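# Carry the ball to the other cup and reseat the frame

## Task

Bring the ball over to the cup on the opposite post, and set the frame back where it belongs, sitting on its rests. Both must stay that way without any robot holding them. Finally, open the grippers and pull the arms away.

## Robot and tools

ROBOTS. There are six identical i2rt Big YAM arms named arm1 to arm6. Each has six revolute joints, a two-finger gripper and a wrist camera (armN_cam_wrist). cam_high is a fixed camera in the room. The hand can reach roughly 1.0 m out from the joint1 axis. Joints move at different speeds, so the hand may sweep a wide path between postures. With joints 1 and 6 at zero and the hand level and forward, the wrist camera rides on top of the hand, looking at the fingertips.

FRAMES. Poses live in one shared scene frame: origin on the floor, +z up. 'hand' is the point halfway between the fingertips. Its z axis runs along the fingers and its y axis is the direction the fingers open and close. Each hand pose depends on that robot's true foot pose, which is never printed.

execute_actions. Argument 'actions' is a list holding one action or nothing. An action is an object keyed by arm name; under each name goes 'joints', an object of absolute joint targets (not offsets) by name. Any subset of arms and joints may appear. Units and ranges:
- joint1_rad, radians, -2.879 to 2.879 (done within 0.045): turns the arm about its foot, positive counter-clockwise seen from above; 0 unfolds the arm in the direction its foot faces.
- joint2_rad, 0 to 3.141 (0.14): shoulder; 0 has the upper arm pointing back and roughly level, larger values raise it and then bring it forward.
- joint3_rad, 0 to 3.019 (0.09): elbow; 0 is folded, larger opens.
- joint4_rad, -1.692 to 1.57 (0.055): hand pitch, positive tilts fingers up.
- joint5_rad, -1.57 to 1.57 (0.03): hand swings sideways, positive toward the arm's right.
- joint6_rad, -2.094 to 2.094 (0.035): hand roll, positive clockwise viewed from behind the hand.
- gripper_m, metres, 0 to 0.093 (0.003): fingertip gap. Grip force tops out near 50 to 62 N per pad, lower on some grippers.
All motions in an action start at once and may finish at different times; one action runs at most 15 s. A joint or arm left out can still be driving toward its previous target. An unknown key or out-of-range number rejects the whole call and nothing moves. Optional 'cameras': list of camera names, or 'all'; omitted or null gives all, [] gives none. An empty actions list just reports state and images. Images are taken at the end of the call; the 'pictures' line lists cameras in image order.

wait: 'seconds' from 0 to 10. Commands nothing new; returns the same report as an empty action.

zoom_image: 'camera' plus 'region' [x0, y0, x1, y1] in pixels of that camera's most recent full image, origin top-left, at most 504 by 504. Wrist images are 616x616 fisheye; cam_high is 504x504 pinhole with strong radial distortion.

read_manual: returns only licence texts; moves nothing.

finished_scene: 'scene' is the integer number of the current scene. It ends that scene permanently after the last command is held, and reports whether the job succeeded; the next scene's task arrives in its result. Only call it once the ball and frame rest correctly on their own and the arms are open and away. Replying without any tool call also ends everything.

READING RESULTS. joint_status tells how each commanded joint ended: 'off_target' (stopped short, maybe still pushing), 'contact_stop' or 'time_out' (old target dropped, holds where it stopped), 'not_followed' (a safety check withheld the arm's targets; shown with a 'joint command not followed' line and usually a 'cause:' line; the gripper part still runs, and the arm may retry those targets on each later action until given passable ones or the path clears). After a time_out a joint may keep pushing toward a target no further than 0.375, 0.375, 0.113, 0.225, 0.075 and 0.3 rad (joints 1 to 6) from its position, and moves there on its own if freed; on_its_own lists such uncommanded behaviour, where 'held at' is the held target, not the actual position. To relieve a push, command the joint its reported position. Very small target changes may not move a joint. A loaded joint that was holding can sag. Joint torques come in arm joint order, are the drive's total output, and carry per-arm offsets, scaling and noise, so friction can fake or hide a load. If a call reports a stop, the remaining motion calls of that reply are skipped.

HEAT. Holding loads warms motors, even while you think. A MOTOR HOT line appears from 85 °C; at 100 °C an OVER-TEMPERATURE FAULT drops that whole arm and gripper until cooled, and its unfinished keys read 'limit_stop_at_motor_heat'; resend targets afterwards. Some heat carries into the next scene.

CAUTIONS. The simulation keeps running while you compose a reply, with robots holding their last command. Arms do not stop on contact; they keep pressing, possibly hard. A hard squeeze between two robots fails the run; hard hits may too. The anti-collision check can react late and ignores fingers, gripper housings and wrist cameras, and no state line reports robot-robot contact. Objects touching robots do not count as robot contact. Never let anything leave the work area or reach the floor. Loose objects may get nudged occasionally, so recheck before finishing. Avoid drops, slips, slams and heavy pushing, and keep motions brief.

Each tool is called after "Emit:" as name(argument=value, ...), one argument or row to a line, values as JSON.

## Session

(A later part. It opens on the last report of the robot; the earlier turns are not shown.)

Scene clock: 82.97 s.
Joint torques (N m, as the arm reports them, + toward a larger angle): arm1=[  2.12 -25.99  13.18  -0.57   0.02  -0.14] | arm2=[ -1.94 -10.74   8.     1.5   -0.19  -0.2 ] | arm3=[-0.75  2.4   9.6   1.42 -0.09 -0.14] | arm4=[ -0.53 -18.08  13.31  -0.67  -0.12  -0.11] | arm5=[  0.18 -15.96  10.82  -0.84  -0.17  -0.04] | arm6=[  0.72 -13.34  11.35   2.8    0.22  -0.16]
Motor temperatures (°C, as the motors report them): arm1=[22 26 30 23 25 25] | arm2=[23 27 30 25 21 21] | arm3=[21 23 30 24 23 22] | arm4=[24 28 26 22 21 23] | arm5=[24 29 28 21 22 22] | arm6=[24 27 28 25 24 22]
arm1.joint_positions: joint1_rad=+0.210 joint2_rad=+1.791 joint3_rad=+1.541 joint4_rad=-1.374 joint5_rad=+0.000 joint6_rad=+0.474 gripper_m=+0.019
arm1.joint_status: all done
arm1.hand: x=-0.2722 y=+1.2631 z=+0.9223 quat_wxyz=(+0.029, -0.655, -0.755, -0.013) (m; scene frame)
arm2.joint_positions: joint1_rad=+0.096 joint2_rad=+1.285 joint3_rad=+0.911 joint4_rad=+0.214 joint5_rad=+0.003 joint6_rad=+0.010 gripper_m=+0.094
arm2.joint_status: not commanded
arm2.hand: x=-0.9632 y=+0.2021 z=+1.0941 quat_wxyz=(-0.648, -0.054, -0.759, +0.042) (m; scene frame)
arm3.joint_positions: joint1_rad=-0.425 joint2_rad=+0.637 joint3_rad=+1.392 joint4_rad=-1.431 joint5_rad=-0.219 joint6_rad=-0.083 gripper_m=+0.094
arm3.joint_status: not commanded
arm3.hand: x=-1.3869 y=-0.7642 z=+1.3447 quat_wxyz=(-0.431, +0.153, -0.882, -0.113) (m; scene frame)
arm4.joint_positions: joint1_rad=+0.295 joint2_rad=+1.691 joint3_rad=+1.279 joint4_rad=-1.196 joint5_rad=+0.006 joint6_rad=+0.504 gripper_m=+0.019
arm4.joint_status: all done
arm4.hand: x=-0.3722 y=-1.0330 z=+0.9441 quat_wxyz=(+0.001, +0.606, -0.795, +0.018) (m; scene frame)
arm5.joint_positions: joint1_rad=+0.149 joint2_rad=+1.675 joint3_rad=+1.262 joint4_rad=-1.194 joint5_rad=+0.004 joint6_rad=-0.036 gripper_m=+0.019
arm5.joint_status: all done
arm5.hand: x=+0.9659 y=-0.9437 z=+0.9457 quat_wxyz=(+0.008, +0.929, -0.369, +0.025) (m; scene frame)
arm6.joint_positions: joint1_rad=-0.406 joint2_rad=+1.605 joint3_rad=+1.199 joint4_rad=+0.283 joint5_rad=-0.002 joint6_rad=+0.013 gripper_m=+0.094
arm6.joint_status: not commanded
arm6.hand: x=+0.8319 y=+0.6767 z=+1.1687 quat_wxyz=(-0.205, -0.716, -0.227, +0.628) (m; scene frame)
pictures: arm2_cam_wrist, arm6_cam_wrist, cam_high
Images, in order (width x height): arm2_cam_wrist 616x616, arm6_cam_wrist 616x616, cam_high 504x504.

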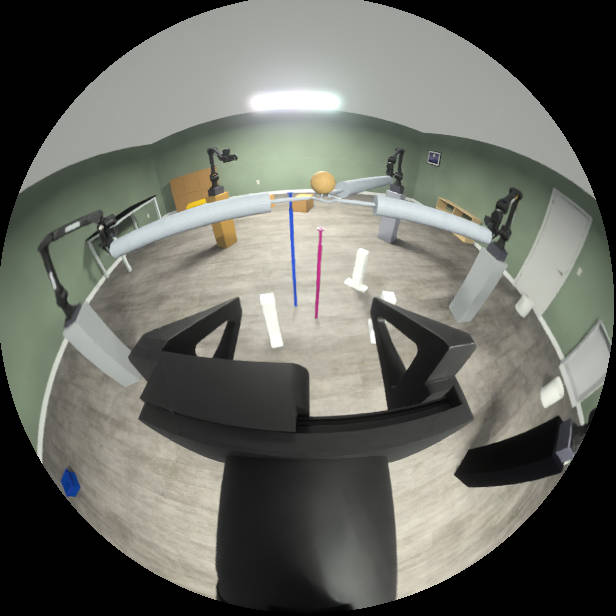

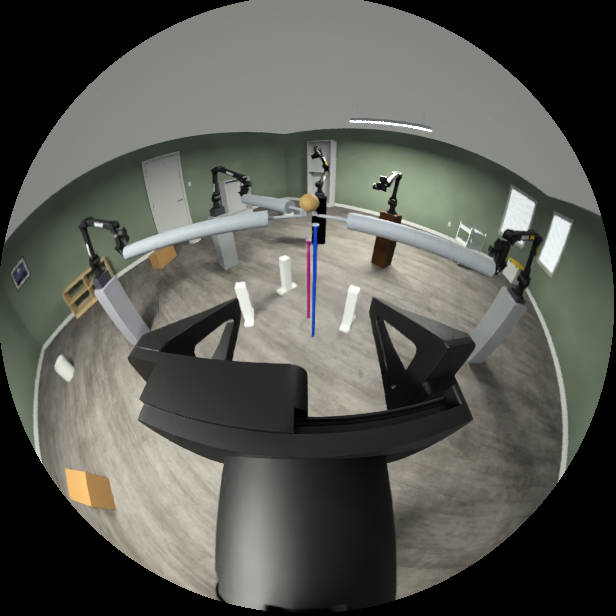

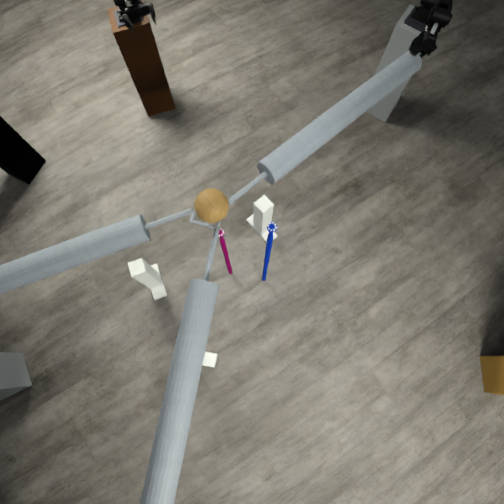

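Emit:
execute_actions(
  actions=[
    {"arm1":{"joints":{"joint1_rad":0.338,"joint6_rad":0.6,"joint2_rad":1.681,"joint3_rad":1.733,"joint4_rad":-1.53}},"arm4":{"joints":{"joint1_rad":0.19,"joint6_rad":0.39,"joint2_rad":1.695,"joint3_rad":1.58,"joint4_rad":-1.385}},"arm5":{"joints":{"joint1_rad":0.012,"joint6_rad":-0.176,"joint2_rad":1.616,"joint3_rad":1.427,"joint4_rad":-1.355}}},
  ],
  cameras=[],
)

Emit:
execute_actions(
  actions=[
    {"arm1":{"joints":{"joint1_rad":0.459,"joint6_rad":0.722,"joint2_rad":1.685,"joint3_rad":1.742,"joint4_rad":-1.53}},"arm4":{"joints":{"joint1_rad":0.1,"joint6_rad":0.302,"joint2_rad":1.8,"joint3_rad":1.735,"joint4_rad":-1.43}},"arm5":{"joints":{"joint1_rad":-0.117,"joint6_rad":-0.305,"joint2_rad":1.635,"joint3_rad":1.47,"joint4_rad":-1.364}}},
  ],
  cameras=["cam_high","arm2_cam_wrist","arm6_cam_wrist"],
)

Emit:
zoom_image(
  camera="arm2_cam_wrist",
  region=[230, 130, 400, 280],
)

Emit:
zoom_image(
  camera="arm6_cam_wrist",
  region=[240, 150, 390, 280],
)

Scene clock: 99.77 s.
Joint torques (N m, as the arm reports them, + toward a larger angle): arm1=[  2.   -25.32  14.05  -0.3    0.07  -0.32] | arm2=[ -1.36 -10.6    7.86   1.47  -0.19  -0.2 ] | arm3=[-0.75  2.38  9.61  1.41 -0.09 -0.14] | arm4=[  0.07 -21.52  14.37  -0.15  -0.01  -0.06] | arm5=[  0.83 -17.23  11.51  -0.97  -0.1    0.07] | arm6=[  0.47 -13.85  11.39   2.54   0.18  -0.14]
Motor temperatures (°C, as the motors report them): arm1=[22 26 34 23 25 25] | arm2=[23 27 30 25 21 21] | arm3=[21 23 30 24 23 22] | arm4=[24 28 30 22 21 23] | arm5=[24 29 31 21 21 22] | arm6=[24 28 28 25 24 22]
arm1.joint_positions: joint1_rad=+0.346 joint2_rad=+1.741 joint3_rad=+1.643 joint4_rad=-1.514 joint5_rad=-0.001 joint6_rad=+0.613 gripper_m=+0.019
arm1.joint_status: all done
arm1.hand: x=-0.2200 y=+1.3111 z=+0.9874 quat_wxyz=(+0.023, -0.656, -0.754, -0.009) (m; scene frame)
arm2.joint_positions: joint1_rad=+0.096 joint2_rad=+1.285 joint3_rad=+0.911 joint4_rad=+0.214 joint5_rad=+0.003 joint6_rad=+0.010 gripper_m=+0.094
arm2.joint_status: not commanded
arm2.hand: x=-0.9632 y=+0.2021 z=+1.0941 quat_wxyz=(-0.648, -0.054, -0.759, +0.042) (m; scene frame)
arm3.joint_positions: joint1_rad=-0.425 joint2_rad=+0.637 joint3_rad=+1.392 joint4_rad=-1.431 joint5_rad=-0.219 joint6_rad=-0.083 gripper_m=+0.094
arm3.joint_status: not commanded
arm3.hand: x=-1.3869 y=-0.7642 z=+1.3447 quat_wxyz=(-0.431, +0.153, -0.882, -0.113) (m; scene frame)
arm4.joint_positions: joint1_rad=+0.180 joint2_rad=+1.739 joint3_rad=+1.501 joint4_rad=-1.371 joint5_rad=+0.004 joint6_rad=+0.396 gripper_m=+0.019
arm4.joint_status: all done
arm4.hand: x=-0.3239 y=-0.9855 z=+1.0018 quat_wxyz=(+0.004, +0.603, -0.797, +0.017) (m; scene frame)
arm5.joint_positions: joint1_rad=+0.007 joint2_rad=+1.655 joint3_rad=+1.361 joint4_rad=-1.332 joint5_rad=+0.001 joint6_rad=-0.184 gripper_m=+0.019
arm5.joint_status: all done
arm5.hand: x=+1.0138 y=-0.8971 z=+0.9909 quat_wxyz=(+0.016, +0.930, -0.367, +0.031) (m; scene frame)
arm6.joint_positions: joint1_rad=-0.406 joint2_rad=+1.605 joint3_rad=+1.199 joint4_rad=+0.283 joint5_rad=-0.002 joint6_rad=+0.013 gripper_m=+0.094
arm6.joint_status: not commanded
arm6.hand: x=+0.8319 y=+0.6767 z=+1.1687 quat_wxyz=(-0.205, -0.716, -0.227, +0.628) (m; scene frame)
pictures: none
No camera images: the call's "cameras" was empty. Leave "cameras" out to get every camera's image.

Scene clock: 100.83 s.
Joint torques (N m, as the arm reports them, + toward a larger angle): arm1=[  1.61 -25.1   14.04   0.01   0.23  -0.21] | arm2=[ -1.72 -10.34   7.98   1.35  -0.2   -0.19] | arm3=[-0.76  2.42  9.61  1.4  -0.09 -0.14] | arm4=[  0.03 -23.53  15.19  -0.14  -0.22  -0.04] | arm5=[  0.32 -15.33  11.45  -0.55  -0.27   0.04] | arm6=[  0.77 -13.73  11.53   2.72   0.19  -0.15]
Motor temperatures (°C, as the motors report them): arm1=[22 26 34 23 25 25] | arm2=[23 27 30 25 21 21] | arm3=[21 23 30 24 23 22] | arm4=[24 28 30 22 21 23] | arm5=[24 29 31 21 21 22] | arm6=[24 28 28 25 24 22]
arm1.joint_positions: joint1_rad=+0.462 joint2_rad=+1.742 joint3_rad=+1.656 joint4_rad=-1.520 joint5_rad=-0.004 joint6_rad=+0.726 gripper_m=+0.019
arm1.joint_status: all done
arm1.hand: x=-0.1762 y=+1.3538 z=+0.9928 quat_wxyz=(+0.020, -0.655, -0.755, -0.008) (m; scene frame)
arm2.joint_positions: joint1_rad=+0.096 joint2_rad=+1.285 joint3_rad=+0.911 joint4_rad=+0.214 joint5_rad=+0.003 joint6_rad=+0.010 gripper_m=+0.094
arm2.joint_status: not commanded
arm2.hand: x=-0.9632 y=+0.2021 z=+1.0941 quat_wxyz=(-0.648, -0.054, -0.759, +0.042) (m; scene frame)
arm3.joint_positions: joint1_rad=-0.425 joint2_rad=+0.637 joint3_rad=+1.392 joint4_rad=-1.431 joint5_rad=-0.219 joint6_rad=-0.083 gripper_m=+0.094
arm3.joint_status: not commanded
arm3.hand: x=-1.3869 y=-0.7642 z=+1.3447 quat_wxyz=(-0.431, +0.153, -0.882, -0.113) (m; scene frame)
arm4.joint_positions: joint1_rad=+0.090 joint2_rad=+1.846 joint3_rad=+1.646 joint4_rad=-1.418 joint5_rad=+0.008 joint6_rad=+0.307 gripper_m=+0.019
arm4.joint_status: all done
arm4.hand: x=-0.2781 y=-0.9434 z=+1.0002 quat_wxyz=(+0.007, +0.603, -0.797, +0.021) (m; scene frame)
arm5.joint_positions: joint1_rad=-0.121 joint2_rad=+1.655 joint3_rad=+1.410 joint4_rad=-1.351 joint5_rad=+0.005 joint6_rad=-0.313 gripper_m=+0.019
arm5.joint_status: all done
arm5.hand: x=+1.0590 y=-0.8533 z=+1.0088 quat_wxyz=(+0.008, +0.930, -0.366, +0.019) (m; scene frame)
arm6.joint_positions: joint1_rad=-0.406 joint2_rad=+1.605 joint3_rad=+1.199 joint4_rad=+0.283 joint5_rad=-0.002 joint6_rad=+0.013 gripper_m=+0.094
arm6.joint_status: not commanded
arm6.hand: x=+0.8319 y=+0.6767 z=+1.1687 quat_wxyz=(-0.205, -0.716, -0.227, +0.628) (m; scene frame)
pictures: arm2_cam_wrist, arm6_cam_wrist, cam_high
Images, in order (width x height): arm2_cam_wrist 616x616, arm6_cam_wrist 616x616, cam_high 504x504.

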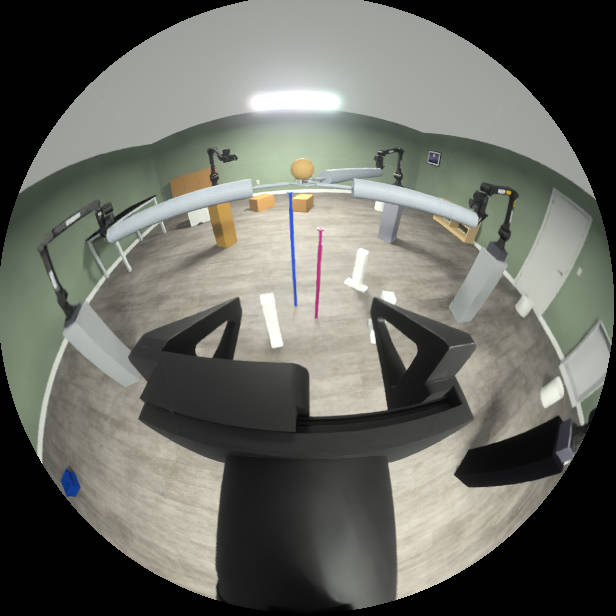

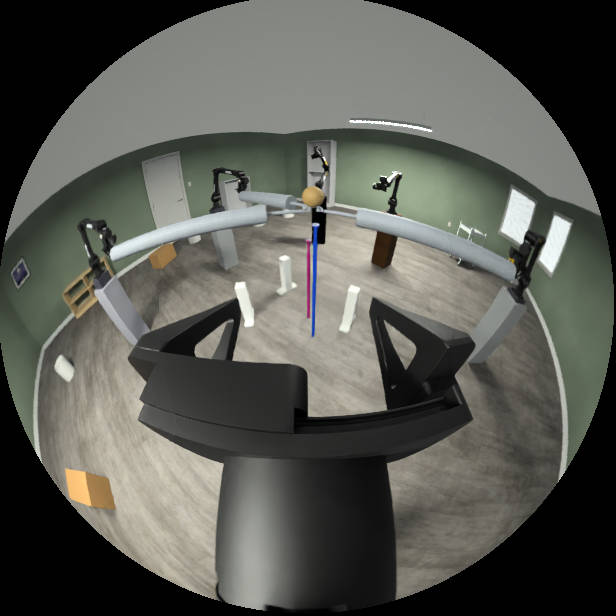

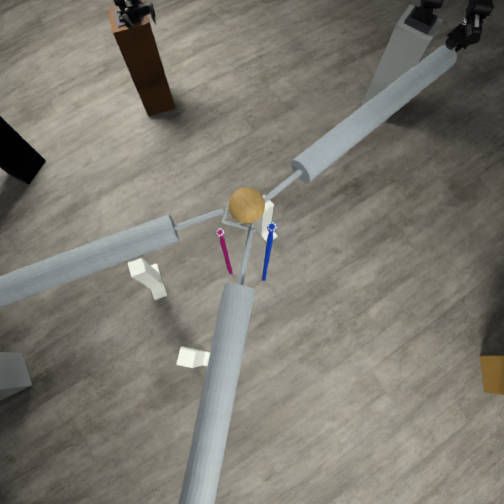

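Region (230, 130, 400, 280) of arm2_cam_wrist's 616x616 image, scaled by 2.965, with more detail than that image has; it fills the top 445 rows of this view, and the rest is white.

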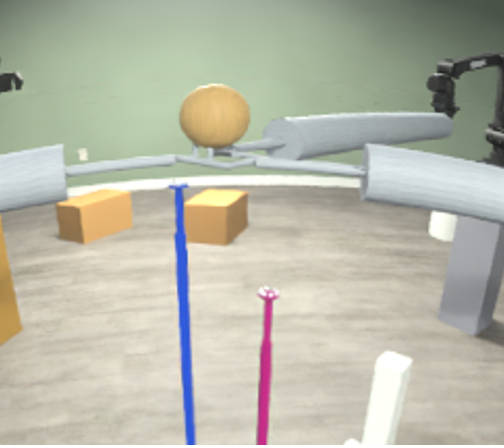

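Region (240, 150, 390, 280) of arm6_cam_wrist's 616x616 image, scaled by 3.360, with more detail than that image has; it fills the top 437 rows of this view, and the rest is white.

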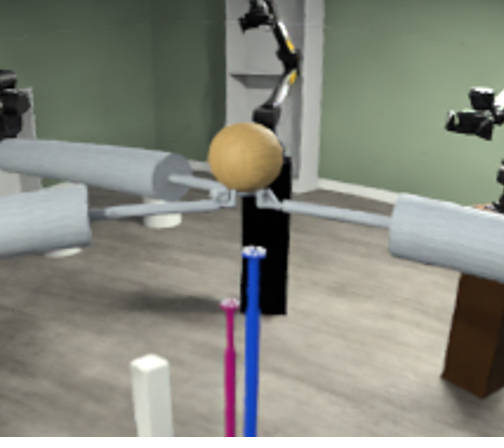

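Emit:
execute_actions(
  actions=[
    {"arm1":{"joints":{"joint1_rad":0.58,"joint6_rad":0.84,"joint2_rad":1.712,"joint3_rad":1.785,"joint4_rad":-1.535}},"arm4":{"joints":{"joint1_rad":0.03,"joint6_rad":0.226,"joint2_rad":1.925,"joint3_rad":1.94,"joint4_rad":-1.48}},"arm5":{"joints":{"joint1_rad":-0.238,"joint6_rad":-0.422,"joint2_rad":1.70,"joint3_rad":1.545,"joint4_rad":-1.375}}},
  ],
  cameras=["arm2_cam_wrist","arm6_cam_wrist"],
)

Emit:
zoom_image(
  camera="arm2_cam_wrist",
  region=[230, 130, 400, 280],
)

Emit:
zoom_image(
  camera="arm6_cam_wrist",
  region=[240, 150, 390, 280],
)

Scene clock: 107.03 s.
Joint torques (N m, as the arm reports them, + toward a larger angle): arm1=[  1.83 -25.2   14.45   0.09   0.38  -0.3 ] | arm2=[ -1.67 -10.27   7.87   1.45  -0.18  -0.17] | arm3=[-0.72  2.4   9.61  1.43 -0.09 -0.14] | arm4=[  0.23 -25.94  16.45  -0.06  -0.3   -0.07] | arm5=[  0.54 -17.56  11.58  -0.55  -0.32   0.05] | arm6=[  0.55 -13.56  11.48   2.66   0.2   -0.19]
Motor temperatures (°C, as the motors report them): arm1=[22 26 35 23 25 25] | arm2=[23 27 30 25 21 21] | arm3=[21 23 30 24 23 22] | arm4=[24 28 32 22 21 23] | arm5=[24 29 32 21 21 22] | arm6=[24 28 28 25 24 22]
arm1.joint_positions: joint1_rad=+0.588 joint2_rad=+1.766 joint3_rad=+1.691 joint4_rad=-1.529 joint5_rad=-0.008 joint6_rad=+0.852 gripper_m=+0.019
arm1.joint_status: joint3_rad time_out (moved +0.035 of +0.129); the others done
arm1.on_its_own: joint3_rad reads +1.691 and still pushes toward +1.785 since a time_out
arm1.hand: x=-0.1283 y=+1.4024 z=+0.9942 quat_wxyz=(+0.020, -0.655, -0.755, -0.008) (m; scene frame)
arm2.joint_positions: joint1_rad=+0.096 joint2_rad=+1.285 joint3_rad=+0.911 joint4_rad=+0.214 joint5_rad=+0.003 joint6_rad=+0.010 gripper_m=+0.094
arm2.joint_status: not commanded
arm2.hand: x=-0.9632 y=+0.2021 z=+1.0941 quat_wxyz=(-0.648, -0.054, -0.759, +0.042) (m; scene frame)
arm3.joint_positions: joint1_rad=-0.425 joint2_rad=+0.637 joint3_rad=+1.392 joint4_rad=-1.431 joint5_rad=-0.219 joint6_rad=-0.083 gripper_m=+0.094
arm3.joint_status: not commanded
arm3.hand: x=-1.3869 y=-0.7642 z=+1.3447 quat_wxyz=(-0.431, +0.153, -0.882, -0.113) (m; scene frame)
arm4.joint_positions: joint1_rad=+0.017 joint2_rad=+1.976 joint3_rad=+1.835 joint4_rad=-1.469 joint5_rad=+0.009 joint6_rad=+0.234 gripper_m=+0.019
arm4.joint_status: joint3_rad time_out (moved +0.189 of +0.294); the others done
arm4.on_its_own: joint3_rad reads +1.835 and still pushes toward +1.940 since a time_out
arm4.hand: x=-0.2351 y=-0.8947 z=+0.9983 quat_wxyz=(+0.005, +0.603, -0.798, +0.017) (m; scene frame)
arm5.joint_positions: joint1_rad=-0.240 joint2_rad=+1.725 joint3_rad=+1.483 joint4_rad=-1.362 joint5_rad=+0.006 joint6_rad=-0.430 gripper_m=+0.019
arm5.joint_status: all done
arm5.hand: x=+1.1024 y=-0.8064 z=+1.0019 quat_wxyz=(+0.012, +0.930, -0.367, +0.022) (m; scene frame)
arm6.joint_positions: joint1_rad=-0.406 joint2_rad=+1.605 joint3_rad=+1.199 joint4_rad=+0.283 joint5_rad=-0.002 joint6_rad=+0.013 gripper_m=+0.094
arm6.joint_status: not commanded
arm6.hand: x=+0.8319 y=+0.6767 z=+1.1687 quat_wxyz=(-0.205, -0.716, -0.227, +0.628) (m; scene frame)
pictures: arm2_cam_wrist, arm6_cam_wrist
Images, in order (width x height): arm2_cam_wrist 616x616, arm6_cam_wrist 616x616.

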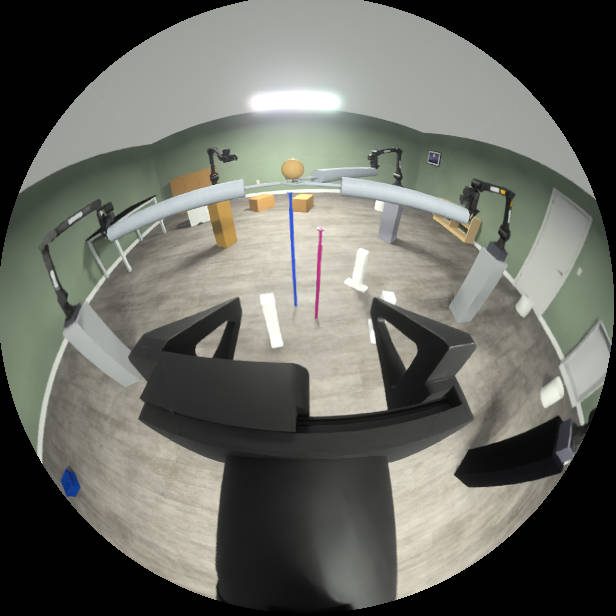

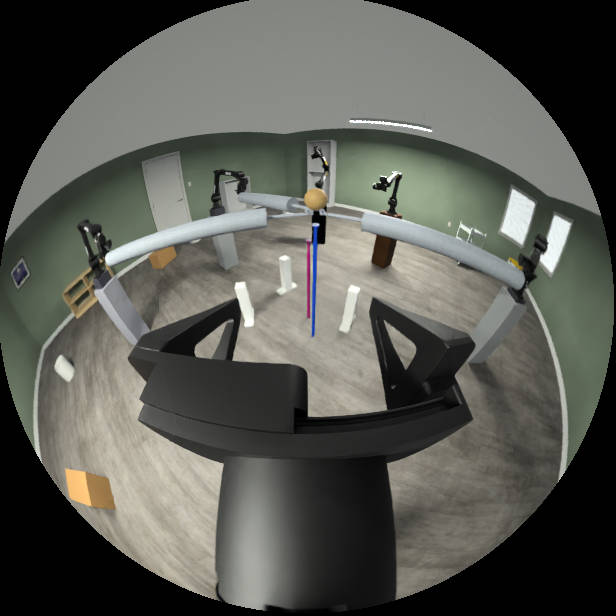

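Region (230, 130, 400, 280) of arm2_cam_wrist's 616x616 image, scaled by 2.965, with more detail than that image has; it fills the top 445 rows of this view, and the rest is white.

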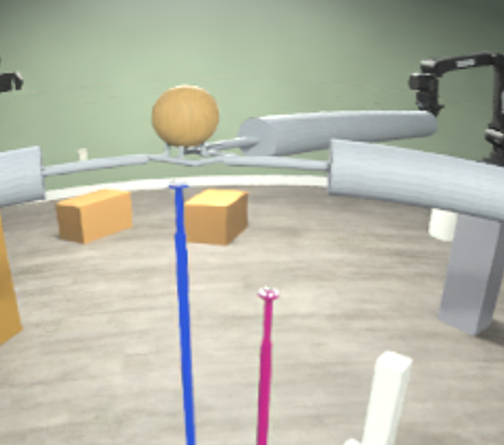

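Region (240, 150, 390, 280) of arm6_cam_wrist's 616x616 image, scaled by 3.360, with more detail than that image has; it fills the top 437 rows of this view, and the rest is white.

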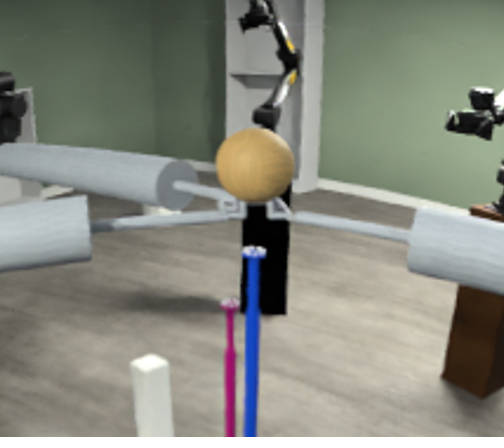

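Emit:
execute_actions(
  actions=[
    {"arm1":{"joints":{"joint1_rad":0.61,"joint6_rad":0.872,"joint2_rad":1.75,"joint3_rad":1.675,"joint4_rad":-1.395}},"arm4":{"joints":{"joint1_rad":0.008,"joint6_rad":0.205,"joint2_rad":1.98,"joint3_rad":1.885,"joint4_rad":-1.365}},"arm5":{"joints":{"joint1_rad":-0.276,"joint6_rad":-0.458,"joint2_rad":1.752,"joint3_rad":1.455,"joint4_rad":-1.235}}},
  ],
  cameras=["arm2_cam_wrist","arm6_cam_wrist"],
)

Emit:
zoom_image(
  camera="arm2_cam_wrist",
  region=[230, 130, 400, 280],
)

Emit:
zoom_image(
  camera="arm6_cam_wrist",
  region=[240, 150, 390, 280],
)

Scene clock: 113.93 s.
Joint torques (N m, as the arm reports them, + toward a larger angle): arm1=[  1.61 -26.47  11.67   2.16   0.79  -0.29] | arm2=[ -1.65 -10.69   7.97   1.39  -0.24  -0.19] | arm3=[-0.8   2.46  9.61  1.41 -0.09 -0.14] | arm4=[ -0.21 -27.21  12.48   1.97  -0.3   -0.15] | arm5=[ -0.68 -18.04   8.22   1.07  -0.21  -0.1 ] | arm6=[  0.73 -14.43  11.56   2.66   0.18  -0.16]
Motor temperatures (°C, as the motors report them): arm1=[22 26 36 23 25 25] | arm2=[23 27 30 25 21 21] | arm3=[21 23 30 24 23 22] | arm4=[24 29 34 22 21 23] | arm5=[24 29 33 21 21 22] | arm6=[24 28 28 25 24 22]
arm1.joint_positions: joint1_rad=+0.622 joint2_rad=+1.814 joint3_rad=+1.619 joint4_rad=-1.429 joint5_rad=-0.018 joint6_rad=+0.888 gripper_m=+0.019
arm1.joint_status: all done
arm1.hand: x=-0.1125 y=+1.4166 z=+0.9424 quat_wxyz=(+0.030, -0.656, -0.754, -0.011) (m; scene frame)
arm2.joint_positions: joint1_rad=+0.096 joint2_rad=+1.285 joint3_rad=+0.911 joint4_rad=+0.214 joint5_rad=+0.003 joint6_rad=+0.010 gripper_m=+0.094
arm2.joint_status: not commanded
arm2.hand: x=-0.9632 y=+0.2021 z=+1.0941 quat_wxyz=(-0.648, -0.054, -0.759, +0.042) (m; scene frame)
arm3.joint_positions: joint1_rad=-0.425 joint2_rad=+0.637 joint3_rad=+1.392 joint4_rad=-1.431 joint5_rad=-0.219 joint6_rad=-0.083 gripper_m=+0.094
arm3.joint_status: not commanded
arm3.hand: x=-1.3869 y=-0.7642 z=+1.3447 quat_wxyz=(-0.431, +0.153, -0.882, -0.113) (m; scene frame)
arm4.joint_positions: joint1_rad=+0.002 joint2_rad=+2.036 joint3_rad=+1.835 joint4_rad=-1.403 joint5_rad=+0.009 joint6_rad=+0.222 gripper_m=+0.019
arm4.joint_status: all done
arm4.hand: x=-0.2253 y=-0.8784 z=+0.9624 quat_wxyz=(+0.003, +0.602, -0.799, +0.015) (m; scene frame)
arm5.joint_positions: joint1_rad=-0.266 joint2_rad=+1.781 joint3_rad=+1.435 joint4_rad=-1.262 joint5_rad=+0.003 joint6_rad=-0.453 gripper_m=+0.019
arm5.joint_status: all done
arm5.hand: x=+1.1122 y=-0.7946 z=+0.9566 quat_wxyz=(+0.014, +0.929, -0.369, +0.021) (m; scene frame)
arm6.joint_positions: joint1_rad=-0.406 joint2_rad=+1.605 joint3_rad=+1.199 joint4_rad=+0.283 joint5_rad=-0.002 joint6_rad=+0.013 gripper_m=+0.094
arm6.joint_status: not commanded
arm6.hand: x=+0.8319 y=+0.6767 z=+1.1687 quat_wxyz=(-0.205, -0.716, -0.227, +0.628) (m; scene frame)
pictures: arm2_cam_wrist, arm6_cam_wrist
Images, in order (width x height): arm2_cam_wrist 616x616, arm6_cam_wrist 616x616.

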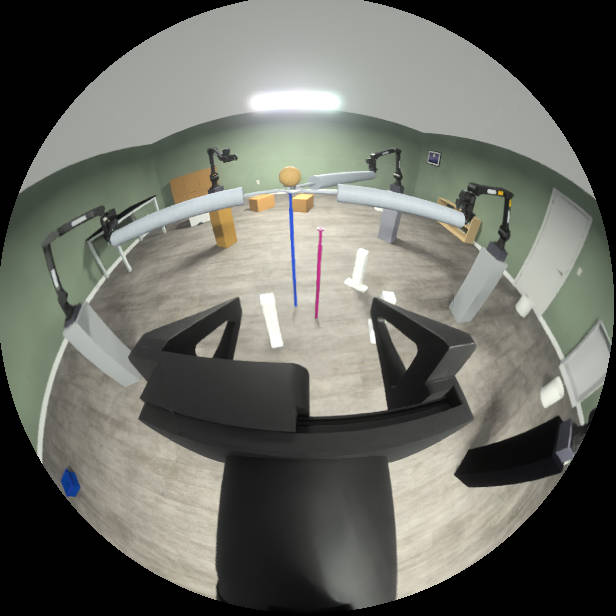

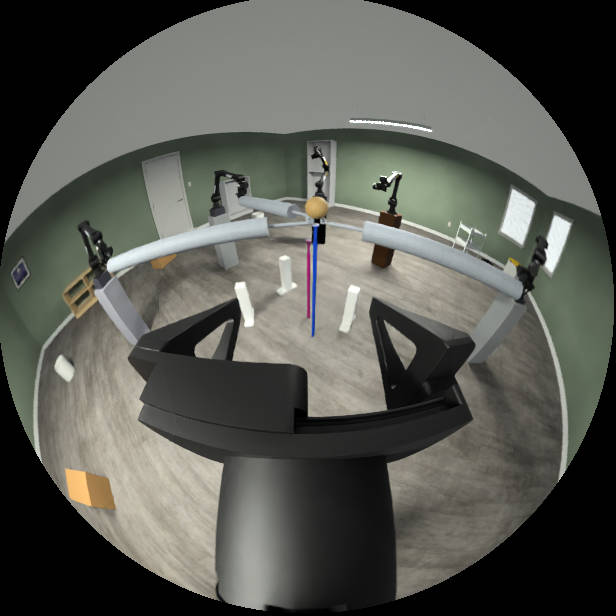

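Region (230, 130, 400, 280) of arm2_cam_wrist's 616x616 image, scaled by 2.965, with more detail than that image has; it fills the top 445 rows of this view, and the rest is white.

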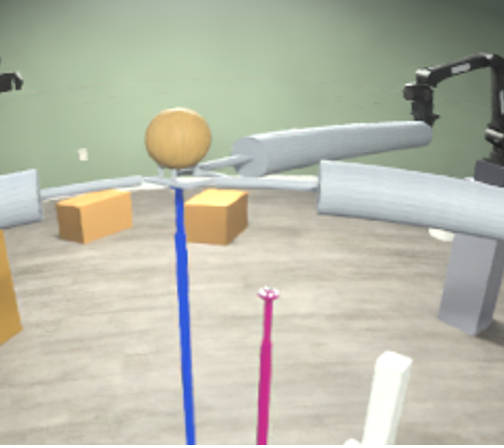

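Region (240, 150, 390, 280) of arm6_cam_wrist's 616x616 image, scaled by 3.360, with more detail than that image has; it fills the top 437 rows of this view, and the rest is white.

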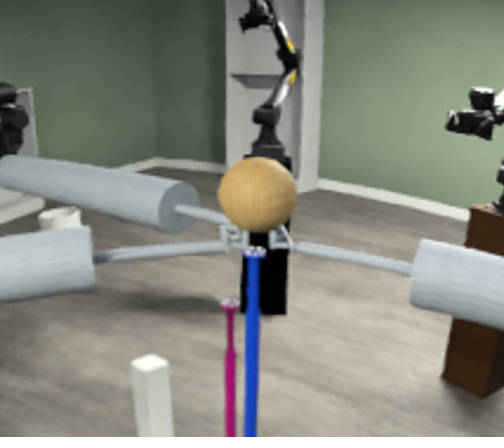

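Aligned. Lower: ~.485, .46, .40.

Emit:
execute_actions(
  actions=[
    {"arm1":{"joints":{"joint2_rad":1.76,"joint3_rad":1.63,"joint4_rad":-1.315}},"arm4":{"joints":{"joint2_rad":1.995,"joint3_rad":1.825,"joint4_rad":-1.285}},"arm5":{"joints":{"joint2_rad":1.777,"joint3_rad":1.405,"joint4_rad":-1.158}}},
  ],
  cameras=[],
)

Emit:
execute_actions(
  actions=[
    {"arm1":{"joints":{"joint2_rad":1.78,"joint3_rad":1.58,"joint4_rad":-1.255}},"arm4":{"joints":{"joint2_rad":2.018,"joint3_rad":1.785,"joint4_rad":-1.232}},"arm5":{"joints":{"joint2_rad":1.805,"joint3_rad":1.372,"joint4_rad":-1.1}}},
  ],
  cameras=[],
)

Emit:
execute_actions(
  actions=[
    {"arm1":{"joints":{"joint2_rad":1.845,"joint3_rad":1.488,"joint4_rad":-1.12}},"arm4":{"joints":{"joint2_rad":2.085,"joint3_rad":1.715,"joint4_rad":-1.11}},"arm5":{"joints":{"joint2_rad":1.888,"joint3_rad":1.312,"joint4_rad":-0.962}}},
  ],
  cameras=["arm2_cam_wrist"],
)

Emit:
zoom_image(
  camera="arm2_cam_wrist",
  region=[230, 130, 400, 280],
)

Scene clock: 121.07 s.
Joint torques (N m, as the arm reports them, + toward a larger angle): arm1=[  2.04 -26.17  11.63   2.68   0.73  -0.37] | arm2=[ -1.9  -10.54   7.99   1.54  -0.22  -0.21] | arm3=[-0.73  2.42  9.6   1.4  -0.09 -0.14] | arm4=[  0.04 -26.83  11.71   2.25  -0.3   -0.15] | arm5=[ -0.53 -16.72   7.84   1.24  -0.05  -0.1 ] | arm6=[  0.35 -13.02  11.34   2.64   0.19  -0.12]
Motor temperatures (°C, as the motors report them): arm1=[22 26 35 23 25 25] | arm2=[23 27 30 25 21 21] | arm3=[21 23 31 24 23 22] | arm4=[24 30 34 22 21 23] | arm5=[24 30 32 21 21 22] | arm6=[24 28 29 25 24 22]
arm1.joint_positions: joint1_rad=+0.624 joint2_rad=+1.817 joint3_rad=+1.575 joint4_rad=-1.360 joint5_rad=-0.017 joint6_rad=+0.891 gripper_m=+0.019
arm1.joint_status: all done
arm1.hand: x=-0.1097 y=+1.4162 z=+0.9242 quat_wxyz=(+0.019, -0.656, -0.754, -0.012) (m; scene frame)
arm2.joint_positions: joint1_rad=+0.096 joint2_rad=+1.285 joint3_rad=+0.911 joint4_rad=+0.214 joint5_rad=+0.003 joint6_rad=+0.010 gripper_m=+0.094
arm2.joint_status: not commanded
arm2.hand: x=-0.9632 y=+0.2021 z=+1.0941 quat_wxyz=(-0.648, -0.054, -0.759, +0.042) (m; scene frame)
arm3.joint_positions: joint1_rad=-0.425 joint2_rad=+0.637 joint3_rad=+1.392 joint4_rad=-1.431 joint5_rad=-0.219 joint6_rad=-0.083 gripper_m=+0.094
arm3.joint_status: not commanded
arm3.hand: x=-1.3869 y=-0.7642 z=+1.3447 quat_wxyz=(-0.431, +0.153, -0.882, -0.113) (m; scene frame)
arm4.joint_positions: joint1_rad=+0.002 joint2_rad=+2.048 joint3_rad=+1.784 joint4_rad=-1.328 joint5_rad=+0.009 joint6_rad=+0.222 gripper_m=+0.019
arm4.joint_status: all done
arm4.hand: x=-0.2249 y=-0.8773 z=+0.9362 quat_wxyz=(+0.000, +0.602, -0.799, +0.010) (m; scene frame)
arm5.joint_positions: joint1_rad=-0.266 joint2_rad=+1.799 joint3_rad=+1.387 joint4_rad=-1.187 joint5_rad=+0.001 joint6_rad=-0.453 gripper_m=+0.019
arm5.joint_status: all done
arm5.hand: x=+1.1125 y=-0.7957 z=+0.9308 quat_wxyz=(+0.012, +0.929, -0.369, +0.018) (m; scene frame)
arm6.joint_positions: joint1_rad=-0.406 joint2_rad=+1.605 joint3_rad=+1.199 joint4_rad=+0.283 joint5_rad=-0.002 joint6_rad=+0.013 gripper_m=+0.094
arm6.joint_status: not commanded
arm6.hand: x=+0.8319 y=+0.6767 z=+1.1687 quat_wxyz=(-0.205, -0.716, -0.227, +0.628) (m; scene frame)
pictures: none
No camera images: the call's "cameras" was empty. Leave "cameras" out to get every camera's image.

Scene clock: 121.77 s.
Joint torques (N m, as the arm reports them, + toward a larger angle): arm1=[  0.7  -24.3   10.89   2.69   0.7   -0.37] | arm2=[ -1.3  -10.71   7.9    1.48  -0.21  -0.18] | arm3=[-0.75  2.41  9.6   1.41 -0.09 -0.14] | arm4=[ -0.28 -25.76  11.05   2.34  -0.3   -0.16] | arm5=[ -0.41 -17.5    7.34   1.06  -0.1   -0.11] | arm6=[  0.05 -13.96  11.36   2.73   0.19  -0.19]
Motor temperatures (°C, as the motors report them): arm1=[22 26 35 23 25 25] | arm2=[23 27 30 25 21 21] | arm3=[21 23 31 24 23 22] | arm4=[24 30 33 22 21 23] | arm5=[24 30 32 21 21 22] | arm6=[24 28 29 25 24 22]
arm1.joint_positions: joint1_rad=+0.624 joint2_rad=+1.821 joint3_rad=+1.534 joint4_rad=-1.304 joint5_rad=-0.016 joint6_rad=+0.891 gripper_m=+0.019
arm1.joint_status: all done
arm1.hand: x=-0.1102 y=+1.4166 z=+0.9068 quat_wxyz=(+0.014, -0.657, -0.754, -0.013) (m; scene frame)
arm2.joint_positions: joint1_rad=+0.096 joint2_rad=+1.285 joint3_rad=+0.911 joint4_rad=+0.214 joint5_rad=+0.003 joint6_rad=+0.010 gripper_m=+0.094
arm2.joint_status: not commanded
arm2.hand: x=-0.9632 y=+0.2021 z=+1.0941 quat_wxyz=(-0.648, -0.054, -0.759, +0.042) (m; scene frame)
arm3.joint_positions: joint1_rad=-0.425 joint2_rad=+0.637 joint3_rad=+1.392 joint4_rad=-1.431 joint5_rad=-0.219 joint6_rad=-0.083 gripper_m=+0.094
arm3.joint_status: not commanded
arm3.hand: x=-1.3869 y=-0.7642 z=+1.3447 quat_wxyz=(-0.431, +0.153, -0.882, -0.113) (m; scene frame)
arm4.joint_positions: joint1_rad=+0.002 joint2_rad=+2.056 joint3_rad=+1.752 joint4_rad=-1.278 joint5_rad=+0.009 joint6_rad=+0.222 gripper_m=+0.019
arm4.joint_status: all done
arm4.hand: x=-0.2247 y=-0.8765 z=+0.9198 quat_wxyz=(-0.004, +0.602, -0.799, +0.006) (m; scene frame)
arm5.joint_positions: joint1_rad=-0.266 joint2_rad=+1.821 joint3_rad=+1.358 joint4_rad=-1.131 joint5_rad=+0.001 joint6_rad=-0.453 gripper_m=+0.019
arm5.joint_status: all done
arm5.hand: x=+1.1126 y=-0.7953 z=+0.9093 quat_wxyz=(+0.010, +0.929, -0.369, +0.016) (m; scene frame)
arm6.joint_positions: joint1_rad=-0.406 joint2_rad=+1.605 joint3_rad=+1.199 joint4_rad=+0.283 joint5_rad=-0.002 joint6_rad=+0.013 gripper_m=+0.094
arm6.joint_status: not commanded
arm6.hand: x=+0.8319 y=+0.6767 z=+1.1687 quat_wxyz=(-0.205, -0.716, -0.227, +0.628) (m; scene frame)
pictures: none
No camera images: the call's "cameras" was empty. Leave "cameras" out to get every camera's image.

Scene clock: 122.73 s.
Joint torques (N m, as the arm reports them, + toward a larger angle): arm1=[  0.43 -27.66   9.98   1.5    0.61  -0.36] | arm2=[ -1.64 -10.33   7.93   1.54  -0.21  -0.22] | arm3=[-0.68  2.48  9.61  1.41 -0.09 -0.14] | arm4=[ -0.02 -27.39  10.19   1.44  -0.29  -0.16] | arm5=[ -0.96 -19.22   6.72   0.72   0.01  -0.06] | arm6=[  0.01 -13.78  11.25   2.73   0.17  -0.18]
Motor temperatures (°C, as the motors report them): arm1=[22 26 35 23 25 25] | arm2=[23 27 30 25 21 21] | arm3=[21 23 31 24 23 22] | arm4=[24 30 33 22 21 23] | arm5=[24 30 32 21 21 22] | arm6=[24 28 29 25 24 22]
arm1.joint_positions: joint1_rad=+0.624 joint2_rad=+1.909 joint3_rad=+1.444 joint4_rad=-1.144 joint5_rad=-0.014 joint6_rad=+0.891 gripper_m=+0.019
arm1.joint_status: all done
arm1.hand: x=-0.1093 y=+1.4167 z=+0.8285 quat_wxyz=(+0.022, -0.656, -0.754, -0.010) (m; scene frame)
arm2.joint_positions: joint1_rad=+0.096 joint2_rad=+1.285 joint3_rad=+0.911 joint4_rad=+0.214 joint5_rad=+0.003 joint6_rad=+0.010 gripper_m=+0.094
arm2.joint_status: not commanded
arm2.hand: x=-0.9632 y=+0.2021 z=+1.0941 quat_wxyz=(-0.648, -0.054, -0.759, +0.042) (m; scene frame)
arm3.joint_positions: joint1_rad=-0.425 joint2_rad=+0.637 joint3_rad=+1.392 joint4_rad=-1.431 joint5_rad=-0.219 joint6_rad=-0.083 gripper_m=+0.094
arm3.joint_status: not commanded
arm3.hand: x=-1.3869 y=-0.7642 z=+1.3447 quat_wxyz=(-0.431, +0.153, -0.882, -0.113) (m; scene frame)
arm4.joint_positions: joint1_rad=+0.001 joint2_rad=+2.141 joint3_rad=+1.685 joint4_rad=-1.134 joint5_rad=+0.009 joint6_rad=+0.222 gripper_m=+0.019
arm4.joint_status: all done
arm4.hand: x=-0.2235 y=-0.8748 z=+0.8446 quat_wxyz=(-0.001, +0.601, -0.799, +0.010) (m; scene frame)
arm5.joint_positions: joint1_rad=-0.266 joint2_rad=+1.923 joint3_rad=+1.297 joint4_rad=-0.980 joint5_rad=+0.000 joint6_rad=-0.453 gripper_m=+0.019
arm5.joint_status: all done
arm5.hand: x=+1.1133 y=-0.7962 z=+0.8385 quat_wxyz=(+0.015, +0.929, -0.369, +0.019) (m; scene frame)
arm6.joint_positions: joint1_rad=-0.406 joint2_rad=+1.605 joint3_rad=+1.199 joint4_rad=+0.283 joint5_rad=-0.002 joint6_rad=+0.013 gripper_m=+0.094
arm6.joint_status: not commanded
arm6.hand: x=+0.8319 y=+0.6767 z=+1.1687 quat_wxyz=(-0.205, -0.716, -0.227, +0.628) (m; scene frame)
pictures: arm2_cam_wrist
Images, in order (width x height): arm2_cam_wrist 616x616.

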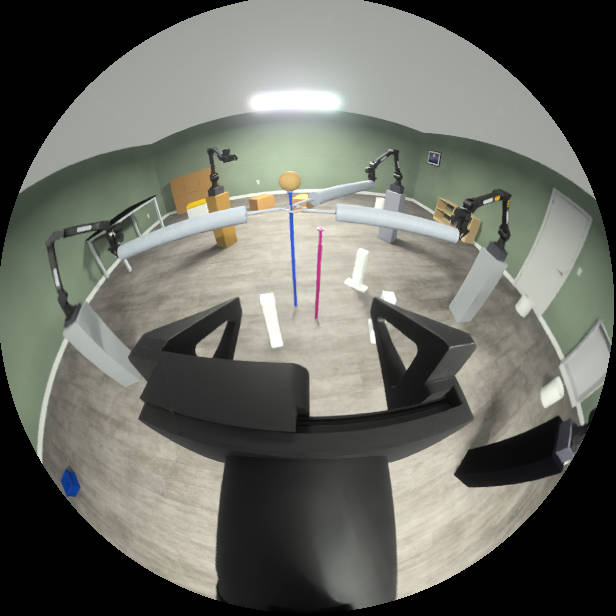

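Region (230, 130, 400, 280) of arm2_cam_wrist's 616x616 image, scaled by 2.965, with more detail than that image has; it fills the top 445 rows of this view, and the rest is white.

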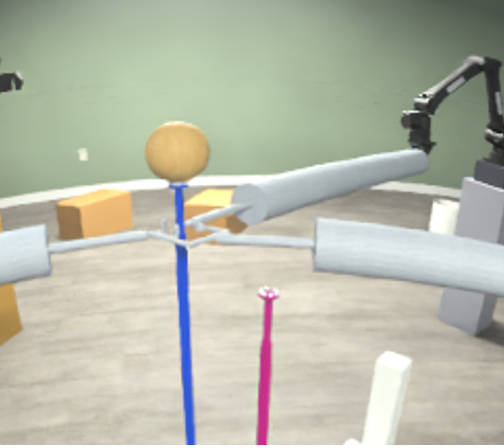

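Emit:
execute_actions(
  actions=[
    {"arm1":{"joints":{"joint1_rad":0.465,"joint6_rad":0.725,"joint2_rad":1.81,"joint3_rad":1.432,"joint4_rad":-1.1}},"arm4":{"joints":{"joint1_rad":0.095,"joint6_rad":0.305,"joint2_rad":1.962,"joint3_rad":1.475,"joint4_rad":-1.018}},"arm5":{"joints":{"joint1_rad":-0.124,"joint6_rad":-0.31,"joint2_rad":1.835,"joint3_rad":1.22,"joint4_rad":-0.932}}},
  ],
  cameras=[],
)

Emit:
execute_actions(
  actions=[
    {"arm1":{"joints":{"joint1_rad":0.216,"joint6_rad":0.475,"joint2_rad":1.803,"joint3_rad":1.47,"joint4_rad":-1.165}},"arm4":{"joints":{"joint1_rad":0.288,"joint6_rad":0.5,"joint2_rad":1.79,"joint3_rad":1.212,"joint4_rad":-0.942}},"arm5":{"joints":{"joint1_rad":0.144,"joint6_rad":-0.036,"joint2_rad":1.788,"joint3_rad":1.176,"joint4_rad":-0.96}}},
  ],
  cameras=[],
)

Emit:
execute_actions(
  actions=[
    {"arm1":{"joints":{"joint1_rad":0.017,"joint6_rad":0.266,"joint2_rad":1.855,"joint3_rad":1.54,"joint4_rad":-1.165}},"arm4":{"joints":{"joint1_rad":0.512,"joint6_rad":0.714,"joint2_rad":1.712,"joint3_rad":1.06,"joint4_rad":-0.872}},"arm5":{"joints":{"joint1_rad":0.372,"joint6_rad":0.195,"joint2_rad":1.822,"joint3_rad":1.245,"joint4_rad":-0.945}}},
  ],
  cameras=["cam_high"],
)

Scene clock: 133.20 s.
Joint torques (N m, as the arm reports them, + toward a larger angle): arm1=[  1.99 -26.07  10.46   1.63   0.33  -0.25] | arm2=[ -1.39 -10.77   7.92   1.41  -0.2   -0.2 ] | arm3=[-0.74  2.42  9.59  1.41 -0.09 -0.14] | arm4=[ -0.57 -23.95   9.47   1.43   0.12  -0.11] | arm5=[ -0.14 -17.92   6.9    0.15   0.19  -0.08] | arm6=[  0.46 -13.87  11.3    2.62   0.2   -0.18]
Motor temperatures (°C, as the motors report them): arm1=[22 27 34 23 25 25] | arm2=[23 27 30 25 21 21] | arm3=[21 23 31 24 23 22] | arm4=[24 30 32 22 21 23] | arm5=[24 30 31 21 21 22] | arm6=[24 28 29 25 24 22]
arm1.joint_positions: joint1_rad=+0.467 joint2_rad=+1.873 joint3_rad=+1.383 joint4_rad=-1.119 joint5_rad=-0.008 joint6_rad=+0.738 gripper_m=+0.019
arm1.joint_status: all done
arm1.hand: x=-0.1722 y=+1.3571 z=+0.8255 quat_wxyz=(+0.022, -0.658, -0.753, -0.010) (m; scene frame)
arm2.joint_positions: joint1_rad=+0.096 joint2_rad=+1.285 joint3_rad=+0.911 joint4_rad=+0.214 joint5_rad=+0.003 joint6_rad=+0.010 gripper_m=+0.094
arm2.joint_status: not commanded
arm2.hand: x=-0.9632 y=+0.2021 z=+1.0941 quat_wxyz=(-0.648, -0.054, -0.759, +0.042) (m; scene frame)
arm3.joint_positions: joint1_rad=-0.425 joint2_rad=+0.637 joint3_rad=+1.392 joint4_rad=-1.431 joint5_rad=-0.219 joint6_rad=-0.083 gripper_m=+0.094
arm3.joint_status: not commanded
arm3.hand: x=-1.3869 y=-0.7642 z=+1.3447 quat_wxyz=(-0.431, +0.153, -0.882, -0.113) (m; scene frame)
arm4.joint_positions: joint1_rad=+0.096 joint2_rad=+2.005 joint3_rad=+1.450 joint4_rad=-1.042 joint5_rad=+0.001 joint6_rad=+0.316 gripper_m=+0.019
arm4.joint_status: all done
arm4.hand: x=-0.2818 y=-0.9343 z=+0.8440 quat_wxyz=(+0.003, +0.601, -0.799, +0.010) (m; scene frame)
arm5.joint_positions: joint1_rad=-0.115 joint2_rad=+1.872 joint3_rad=+1.202 joint4_rad=-0.937 joint5_rad=-0.004 joint6_rad=-0.304 gripper_m=+0.019
arm5.joint_status: all done
arm5.hand: x=+1.0552 y=-0.8538 z=+0.8340 quat_wxyz=(+0.015, +0.930, -0.368, +0.020) (m; scene frame)
arm6.joint_positions: joint1_rad=-0.406 joint2_rad=+1.605 joint3_rad=+1.199 joint4_rad=+0.283 joint5_rad=-0.002 joint6_rad=+0.013 gripper_m=+0.094
arm6.joint_status: not commanded
arm6.hand: x=+0.8319 y=+0.6767 z=+1.1687 quat_wxyz=(-0.205, -0.716, -0.227, +0.628) (m; scene frame)
pictures: none
No camera images: the call's "cameras" was empty. Leave "cameras" out to get every camera's image.

Scene clock: 134.43 s.
Joint torques (N m, as the arm reports them, + toward a larger angle): arm1=[  2.48 -26.1   12.29   0.04  -0.01  -0.06] | arm2=[-1.44 -9.99  7.89  1.44 -0.19 -0.18] | arm3=[-0.76  2.39  9.6   1.41 -0.09 -0.14] | arm4=[ -0.91 -19.42   9.56   0.98   0.46  -0.1 ] | arm5=[  0.11 -17.25   6.07  -0.31   0.26   0.08] | arm6=[  0.5  -14.07  11.53   2.77   0.19  -0.16]
Motor temperatures (°C, as the motors report them): arm1=[22 27 34 23 25 25] | arm2=[23 27 30 25 21 21] | arm3=[21 23 31 24 23 22] | arm4=[24 30 32 22 21 23] | arm5=[24 30 31 21 21 22] | arm6=[24 28 29 25 24 22]
arm1.joint_positions: joint1_rad=+0.209 joint2_rad=+1.865 joint3_rad=+1.396 joint4_rad=-1.157 joint5_rad=+0.001 joint6_rad=+0.474 gripper_m=+0.019
arm1.joint_status: all done
arm1.hand: x=-0.2749 y=+1.2668 z=+0.8324 quat_wxyz=(+0.030, -0.655, -0.755, -0.012) (m; scene frame)
arm2.joint_positions: joint1_rad=+0.096 joint2_rad=+1.285 joint3_rad=+0.911 joint4_rad=+0.214 joint5_rad=+0.003 joint6_rad=+0.010 gripper_m=+0.094
arm2.joint_status: not commanded
arm2.hand: x=-0.9632 y=+0.2021 z=+1.0941 quat_wxyz=(-0.648, -0.054, -0.759, +0.042) (m; scene frame)
arm3.joint_positions: joint1_rad=-0.425 joint2_rad=+0.637 joint3_rad=+1.392 joint4_rad=-1.431 joint5_rad=-0.219 joint6_rad=-0.083 gripper_m=+0.094
arm3.joint_status: not commanded
arm3.hand: x=-1.3869 y=-0.7642 z=+1.3447 quat_wxyz=(-0.431, +0.153, -0.882, -0.113) (m; scene frame)
arm4.joint_positions: joint1_rad=+0.295 joint2_rad=+1.820 joint3_rad=+1.181 joint4_rad=-0.955 joint5_rad=-0.006 joint6_rad=+0.510 gripper_m=+0.019
arm4.joint_status: all done
arm4.hand: x=-0.3753 y=-1.0266 z=+0.8516 quat_wxyz=(+0.003, +0.604, -0.797, +0.009) (m; scene frame)
arm5.joint_positions: joint1_rad=+0.147 joint2_rad=+1.824 joint3_rad=+1.168 joint4_rad=-0.951 joint5_rad=-0.005 joint6_rad=-0.045 gripper_m=+0.019
arm5.joint_status: all done
arm5.hand: x=+0.9624 y=-0.9404 z=+0.8460 quat_wxyz=(+0.012, +0.930, -0.366, +0.023) (m; scene frame)
arm6.joint_positions: joint1_rad=-0.406 joint2_rad=+1.605 joint3_rad=+1.199 joint4_rad=+0.283 joint5_rad=-0.002 joint6_rad=+0.013 gripper_m=+0.094
arm6.joint_status: not commanded
arm6.hand: x=+0.8319 y=+0.6767 z=+1.1687 quat_wxyz=(-0.205, -0.716, -0.227, +0.628) (m; scene frame)
pictures: none
No camera images: the call's "cameras" was empty. Leave "cameras" out to get every camera's image.

Scene clock: 135.60 s.
Joint torques (N m, as the arm reports them, + toward a larger angle): arm1=[  2.48 -24.66  12.04   0.84  -0.12  -0.17] | arm2=[ -1.7  -10.64   7.89   1.42  -0.18  -0.18] | arm3=[-0.69  2.4   9.62  1.41 -0.09 -0.14] | arm4=[ -1.35 -18.21   8.53   0.85   0.54  -0.2 ] | arm5=[ -0.07 -16.03   8.57   0.46   0.18   0.1 ] | arm6=[  0.11 -13.96  11.39   2.66   0.19  -0.16]
Motor temperatures (°C, as the motors report them): arm1=[22 27 35 23 25 25] | arm2=[23 27 30 25 21 21] | arm3=[21 23 31 24 23 22] | arm4=[24 30 32 22 21 23] | arm5=[24 30 31 21 21 22] | arm6=[24 28 29 25 24 22]
arm1.joint_positions: joint1_rad=+0.007 joint2_rad=+1.895 joint3_rad=+1.471 joint4_rad=-1.167 joint5_rad=+0.003 joint6_rad=+0.272 gripper_m=+0.019
arm1.joint_status: all done
arm1.hand: x=-0.3570 y=+1.1911 z=+0.8406 quat_wxyz=(+0.013, -0.656, -0.755, -0.010) (m; scene frame)
arm2.joint_positions: joint1_rad=+0.096 joint2_rad=+1.285 joint3_rad=+0.911 joint4_rad=+0.214 joint5_rad=+0.003 joint6_rad=+0.010 gripper_m=+0.094
arm2.joint_status: not commanded
arm2.hand: x=-0.9632 y=+0.2021 z=+1.0941 quat_wxyz=(-0.648, -0.054, -0.759, +0.042) (m; scene frame)
arm3.joint_positions: joint1_rad=-0.425 joint2_rad=+0.637 joint3_rad=+1.392 joint4_rad=-1.431 joint5_rad=-0.219 joint6_rad=-0.083 gripper_m=+0.094
arm3.joint_status: not commanded
arm3.hand: x=-1.3869 y=-0.7642 z=+1.3447 quat_wxyz=(-0.431, +0.153, -0.882, -0.113) (m; scene frame)
arm4.joint_positions: joint1_rad=+0.525 joint2_rad=+1.748 joint3_rad=+1.038 joint4_rad=-0.882 joint5_rad=-0.007 joint6_rad=+0.736 gripper_m=+0.019
arm4.joint_status: all done
arm4.hand: x=-0.4600 y=-1.1024 z=+0.8401 quat_wxyz=(+0.001, +0.605, -0.796, +0.009) (m; scene frame)
arm5.joint_positions: joint1_rad=+0.379 joint2_rad=+1.833 joint3_rad=+1.205 joint4_rad=-0.952 joint5_rad=-0.003 joint6_rad=+0.183 gripper_m=+0.019
arm5.joint_status: all done
arm5.hand: x=+0.8793 y=-1.0171 z=+0.8527 quat_wxyz=(+0.004, +0.931, -0.364, +0.012) (m; scene frame)
arm6.joint_positions: joint1_rad=-0.406 joint2_rad=+1.605 joint3_rad=+1.199 joint4_rad=+0.283 joint5_rad=-0.002 joint6_rad=+0.013 gripper_m=+0.094
arm6.joint_status: not commanded
arm6.hand: x=+0.8319 y=+0.6767 z=+1.1687 quat_wxyz=(-0.205, -0.716, -0.227, +0.628) (m; scene frame)
pictures: cam_high
Images, in order (width x height): cam_high 504x504.

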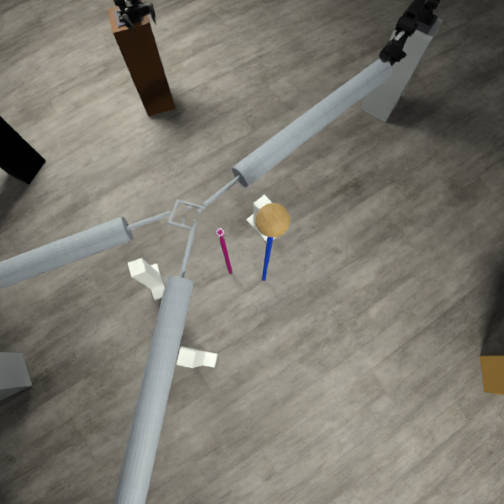

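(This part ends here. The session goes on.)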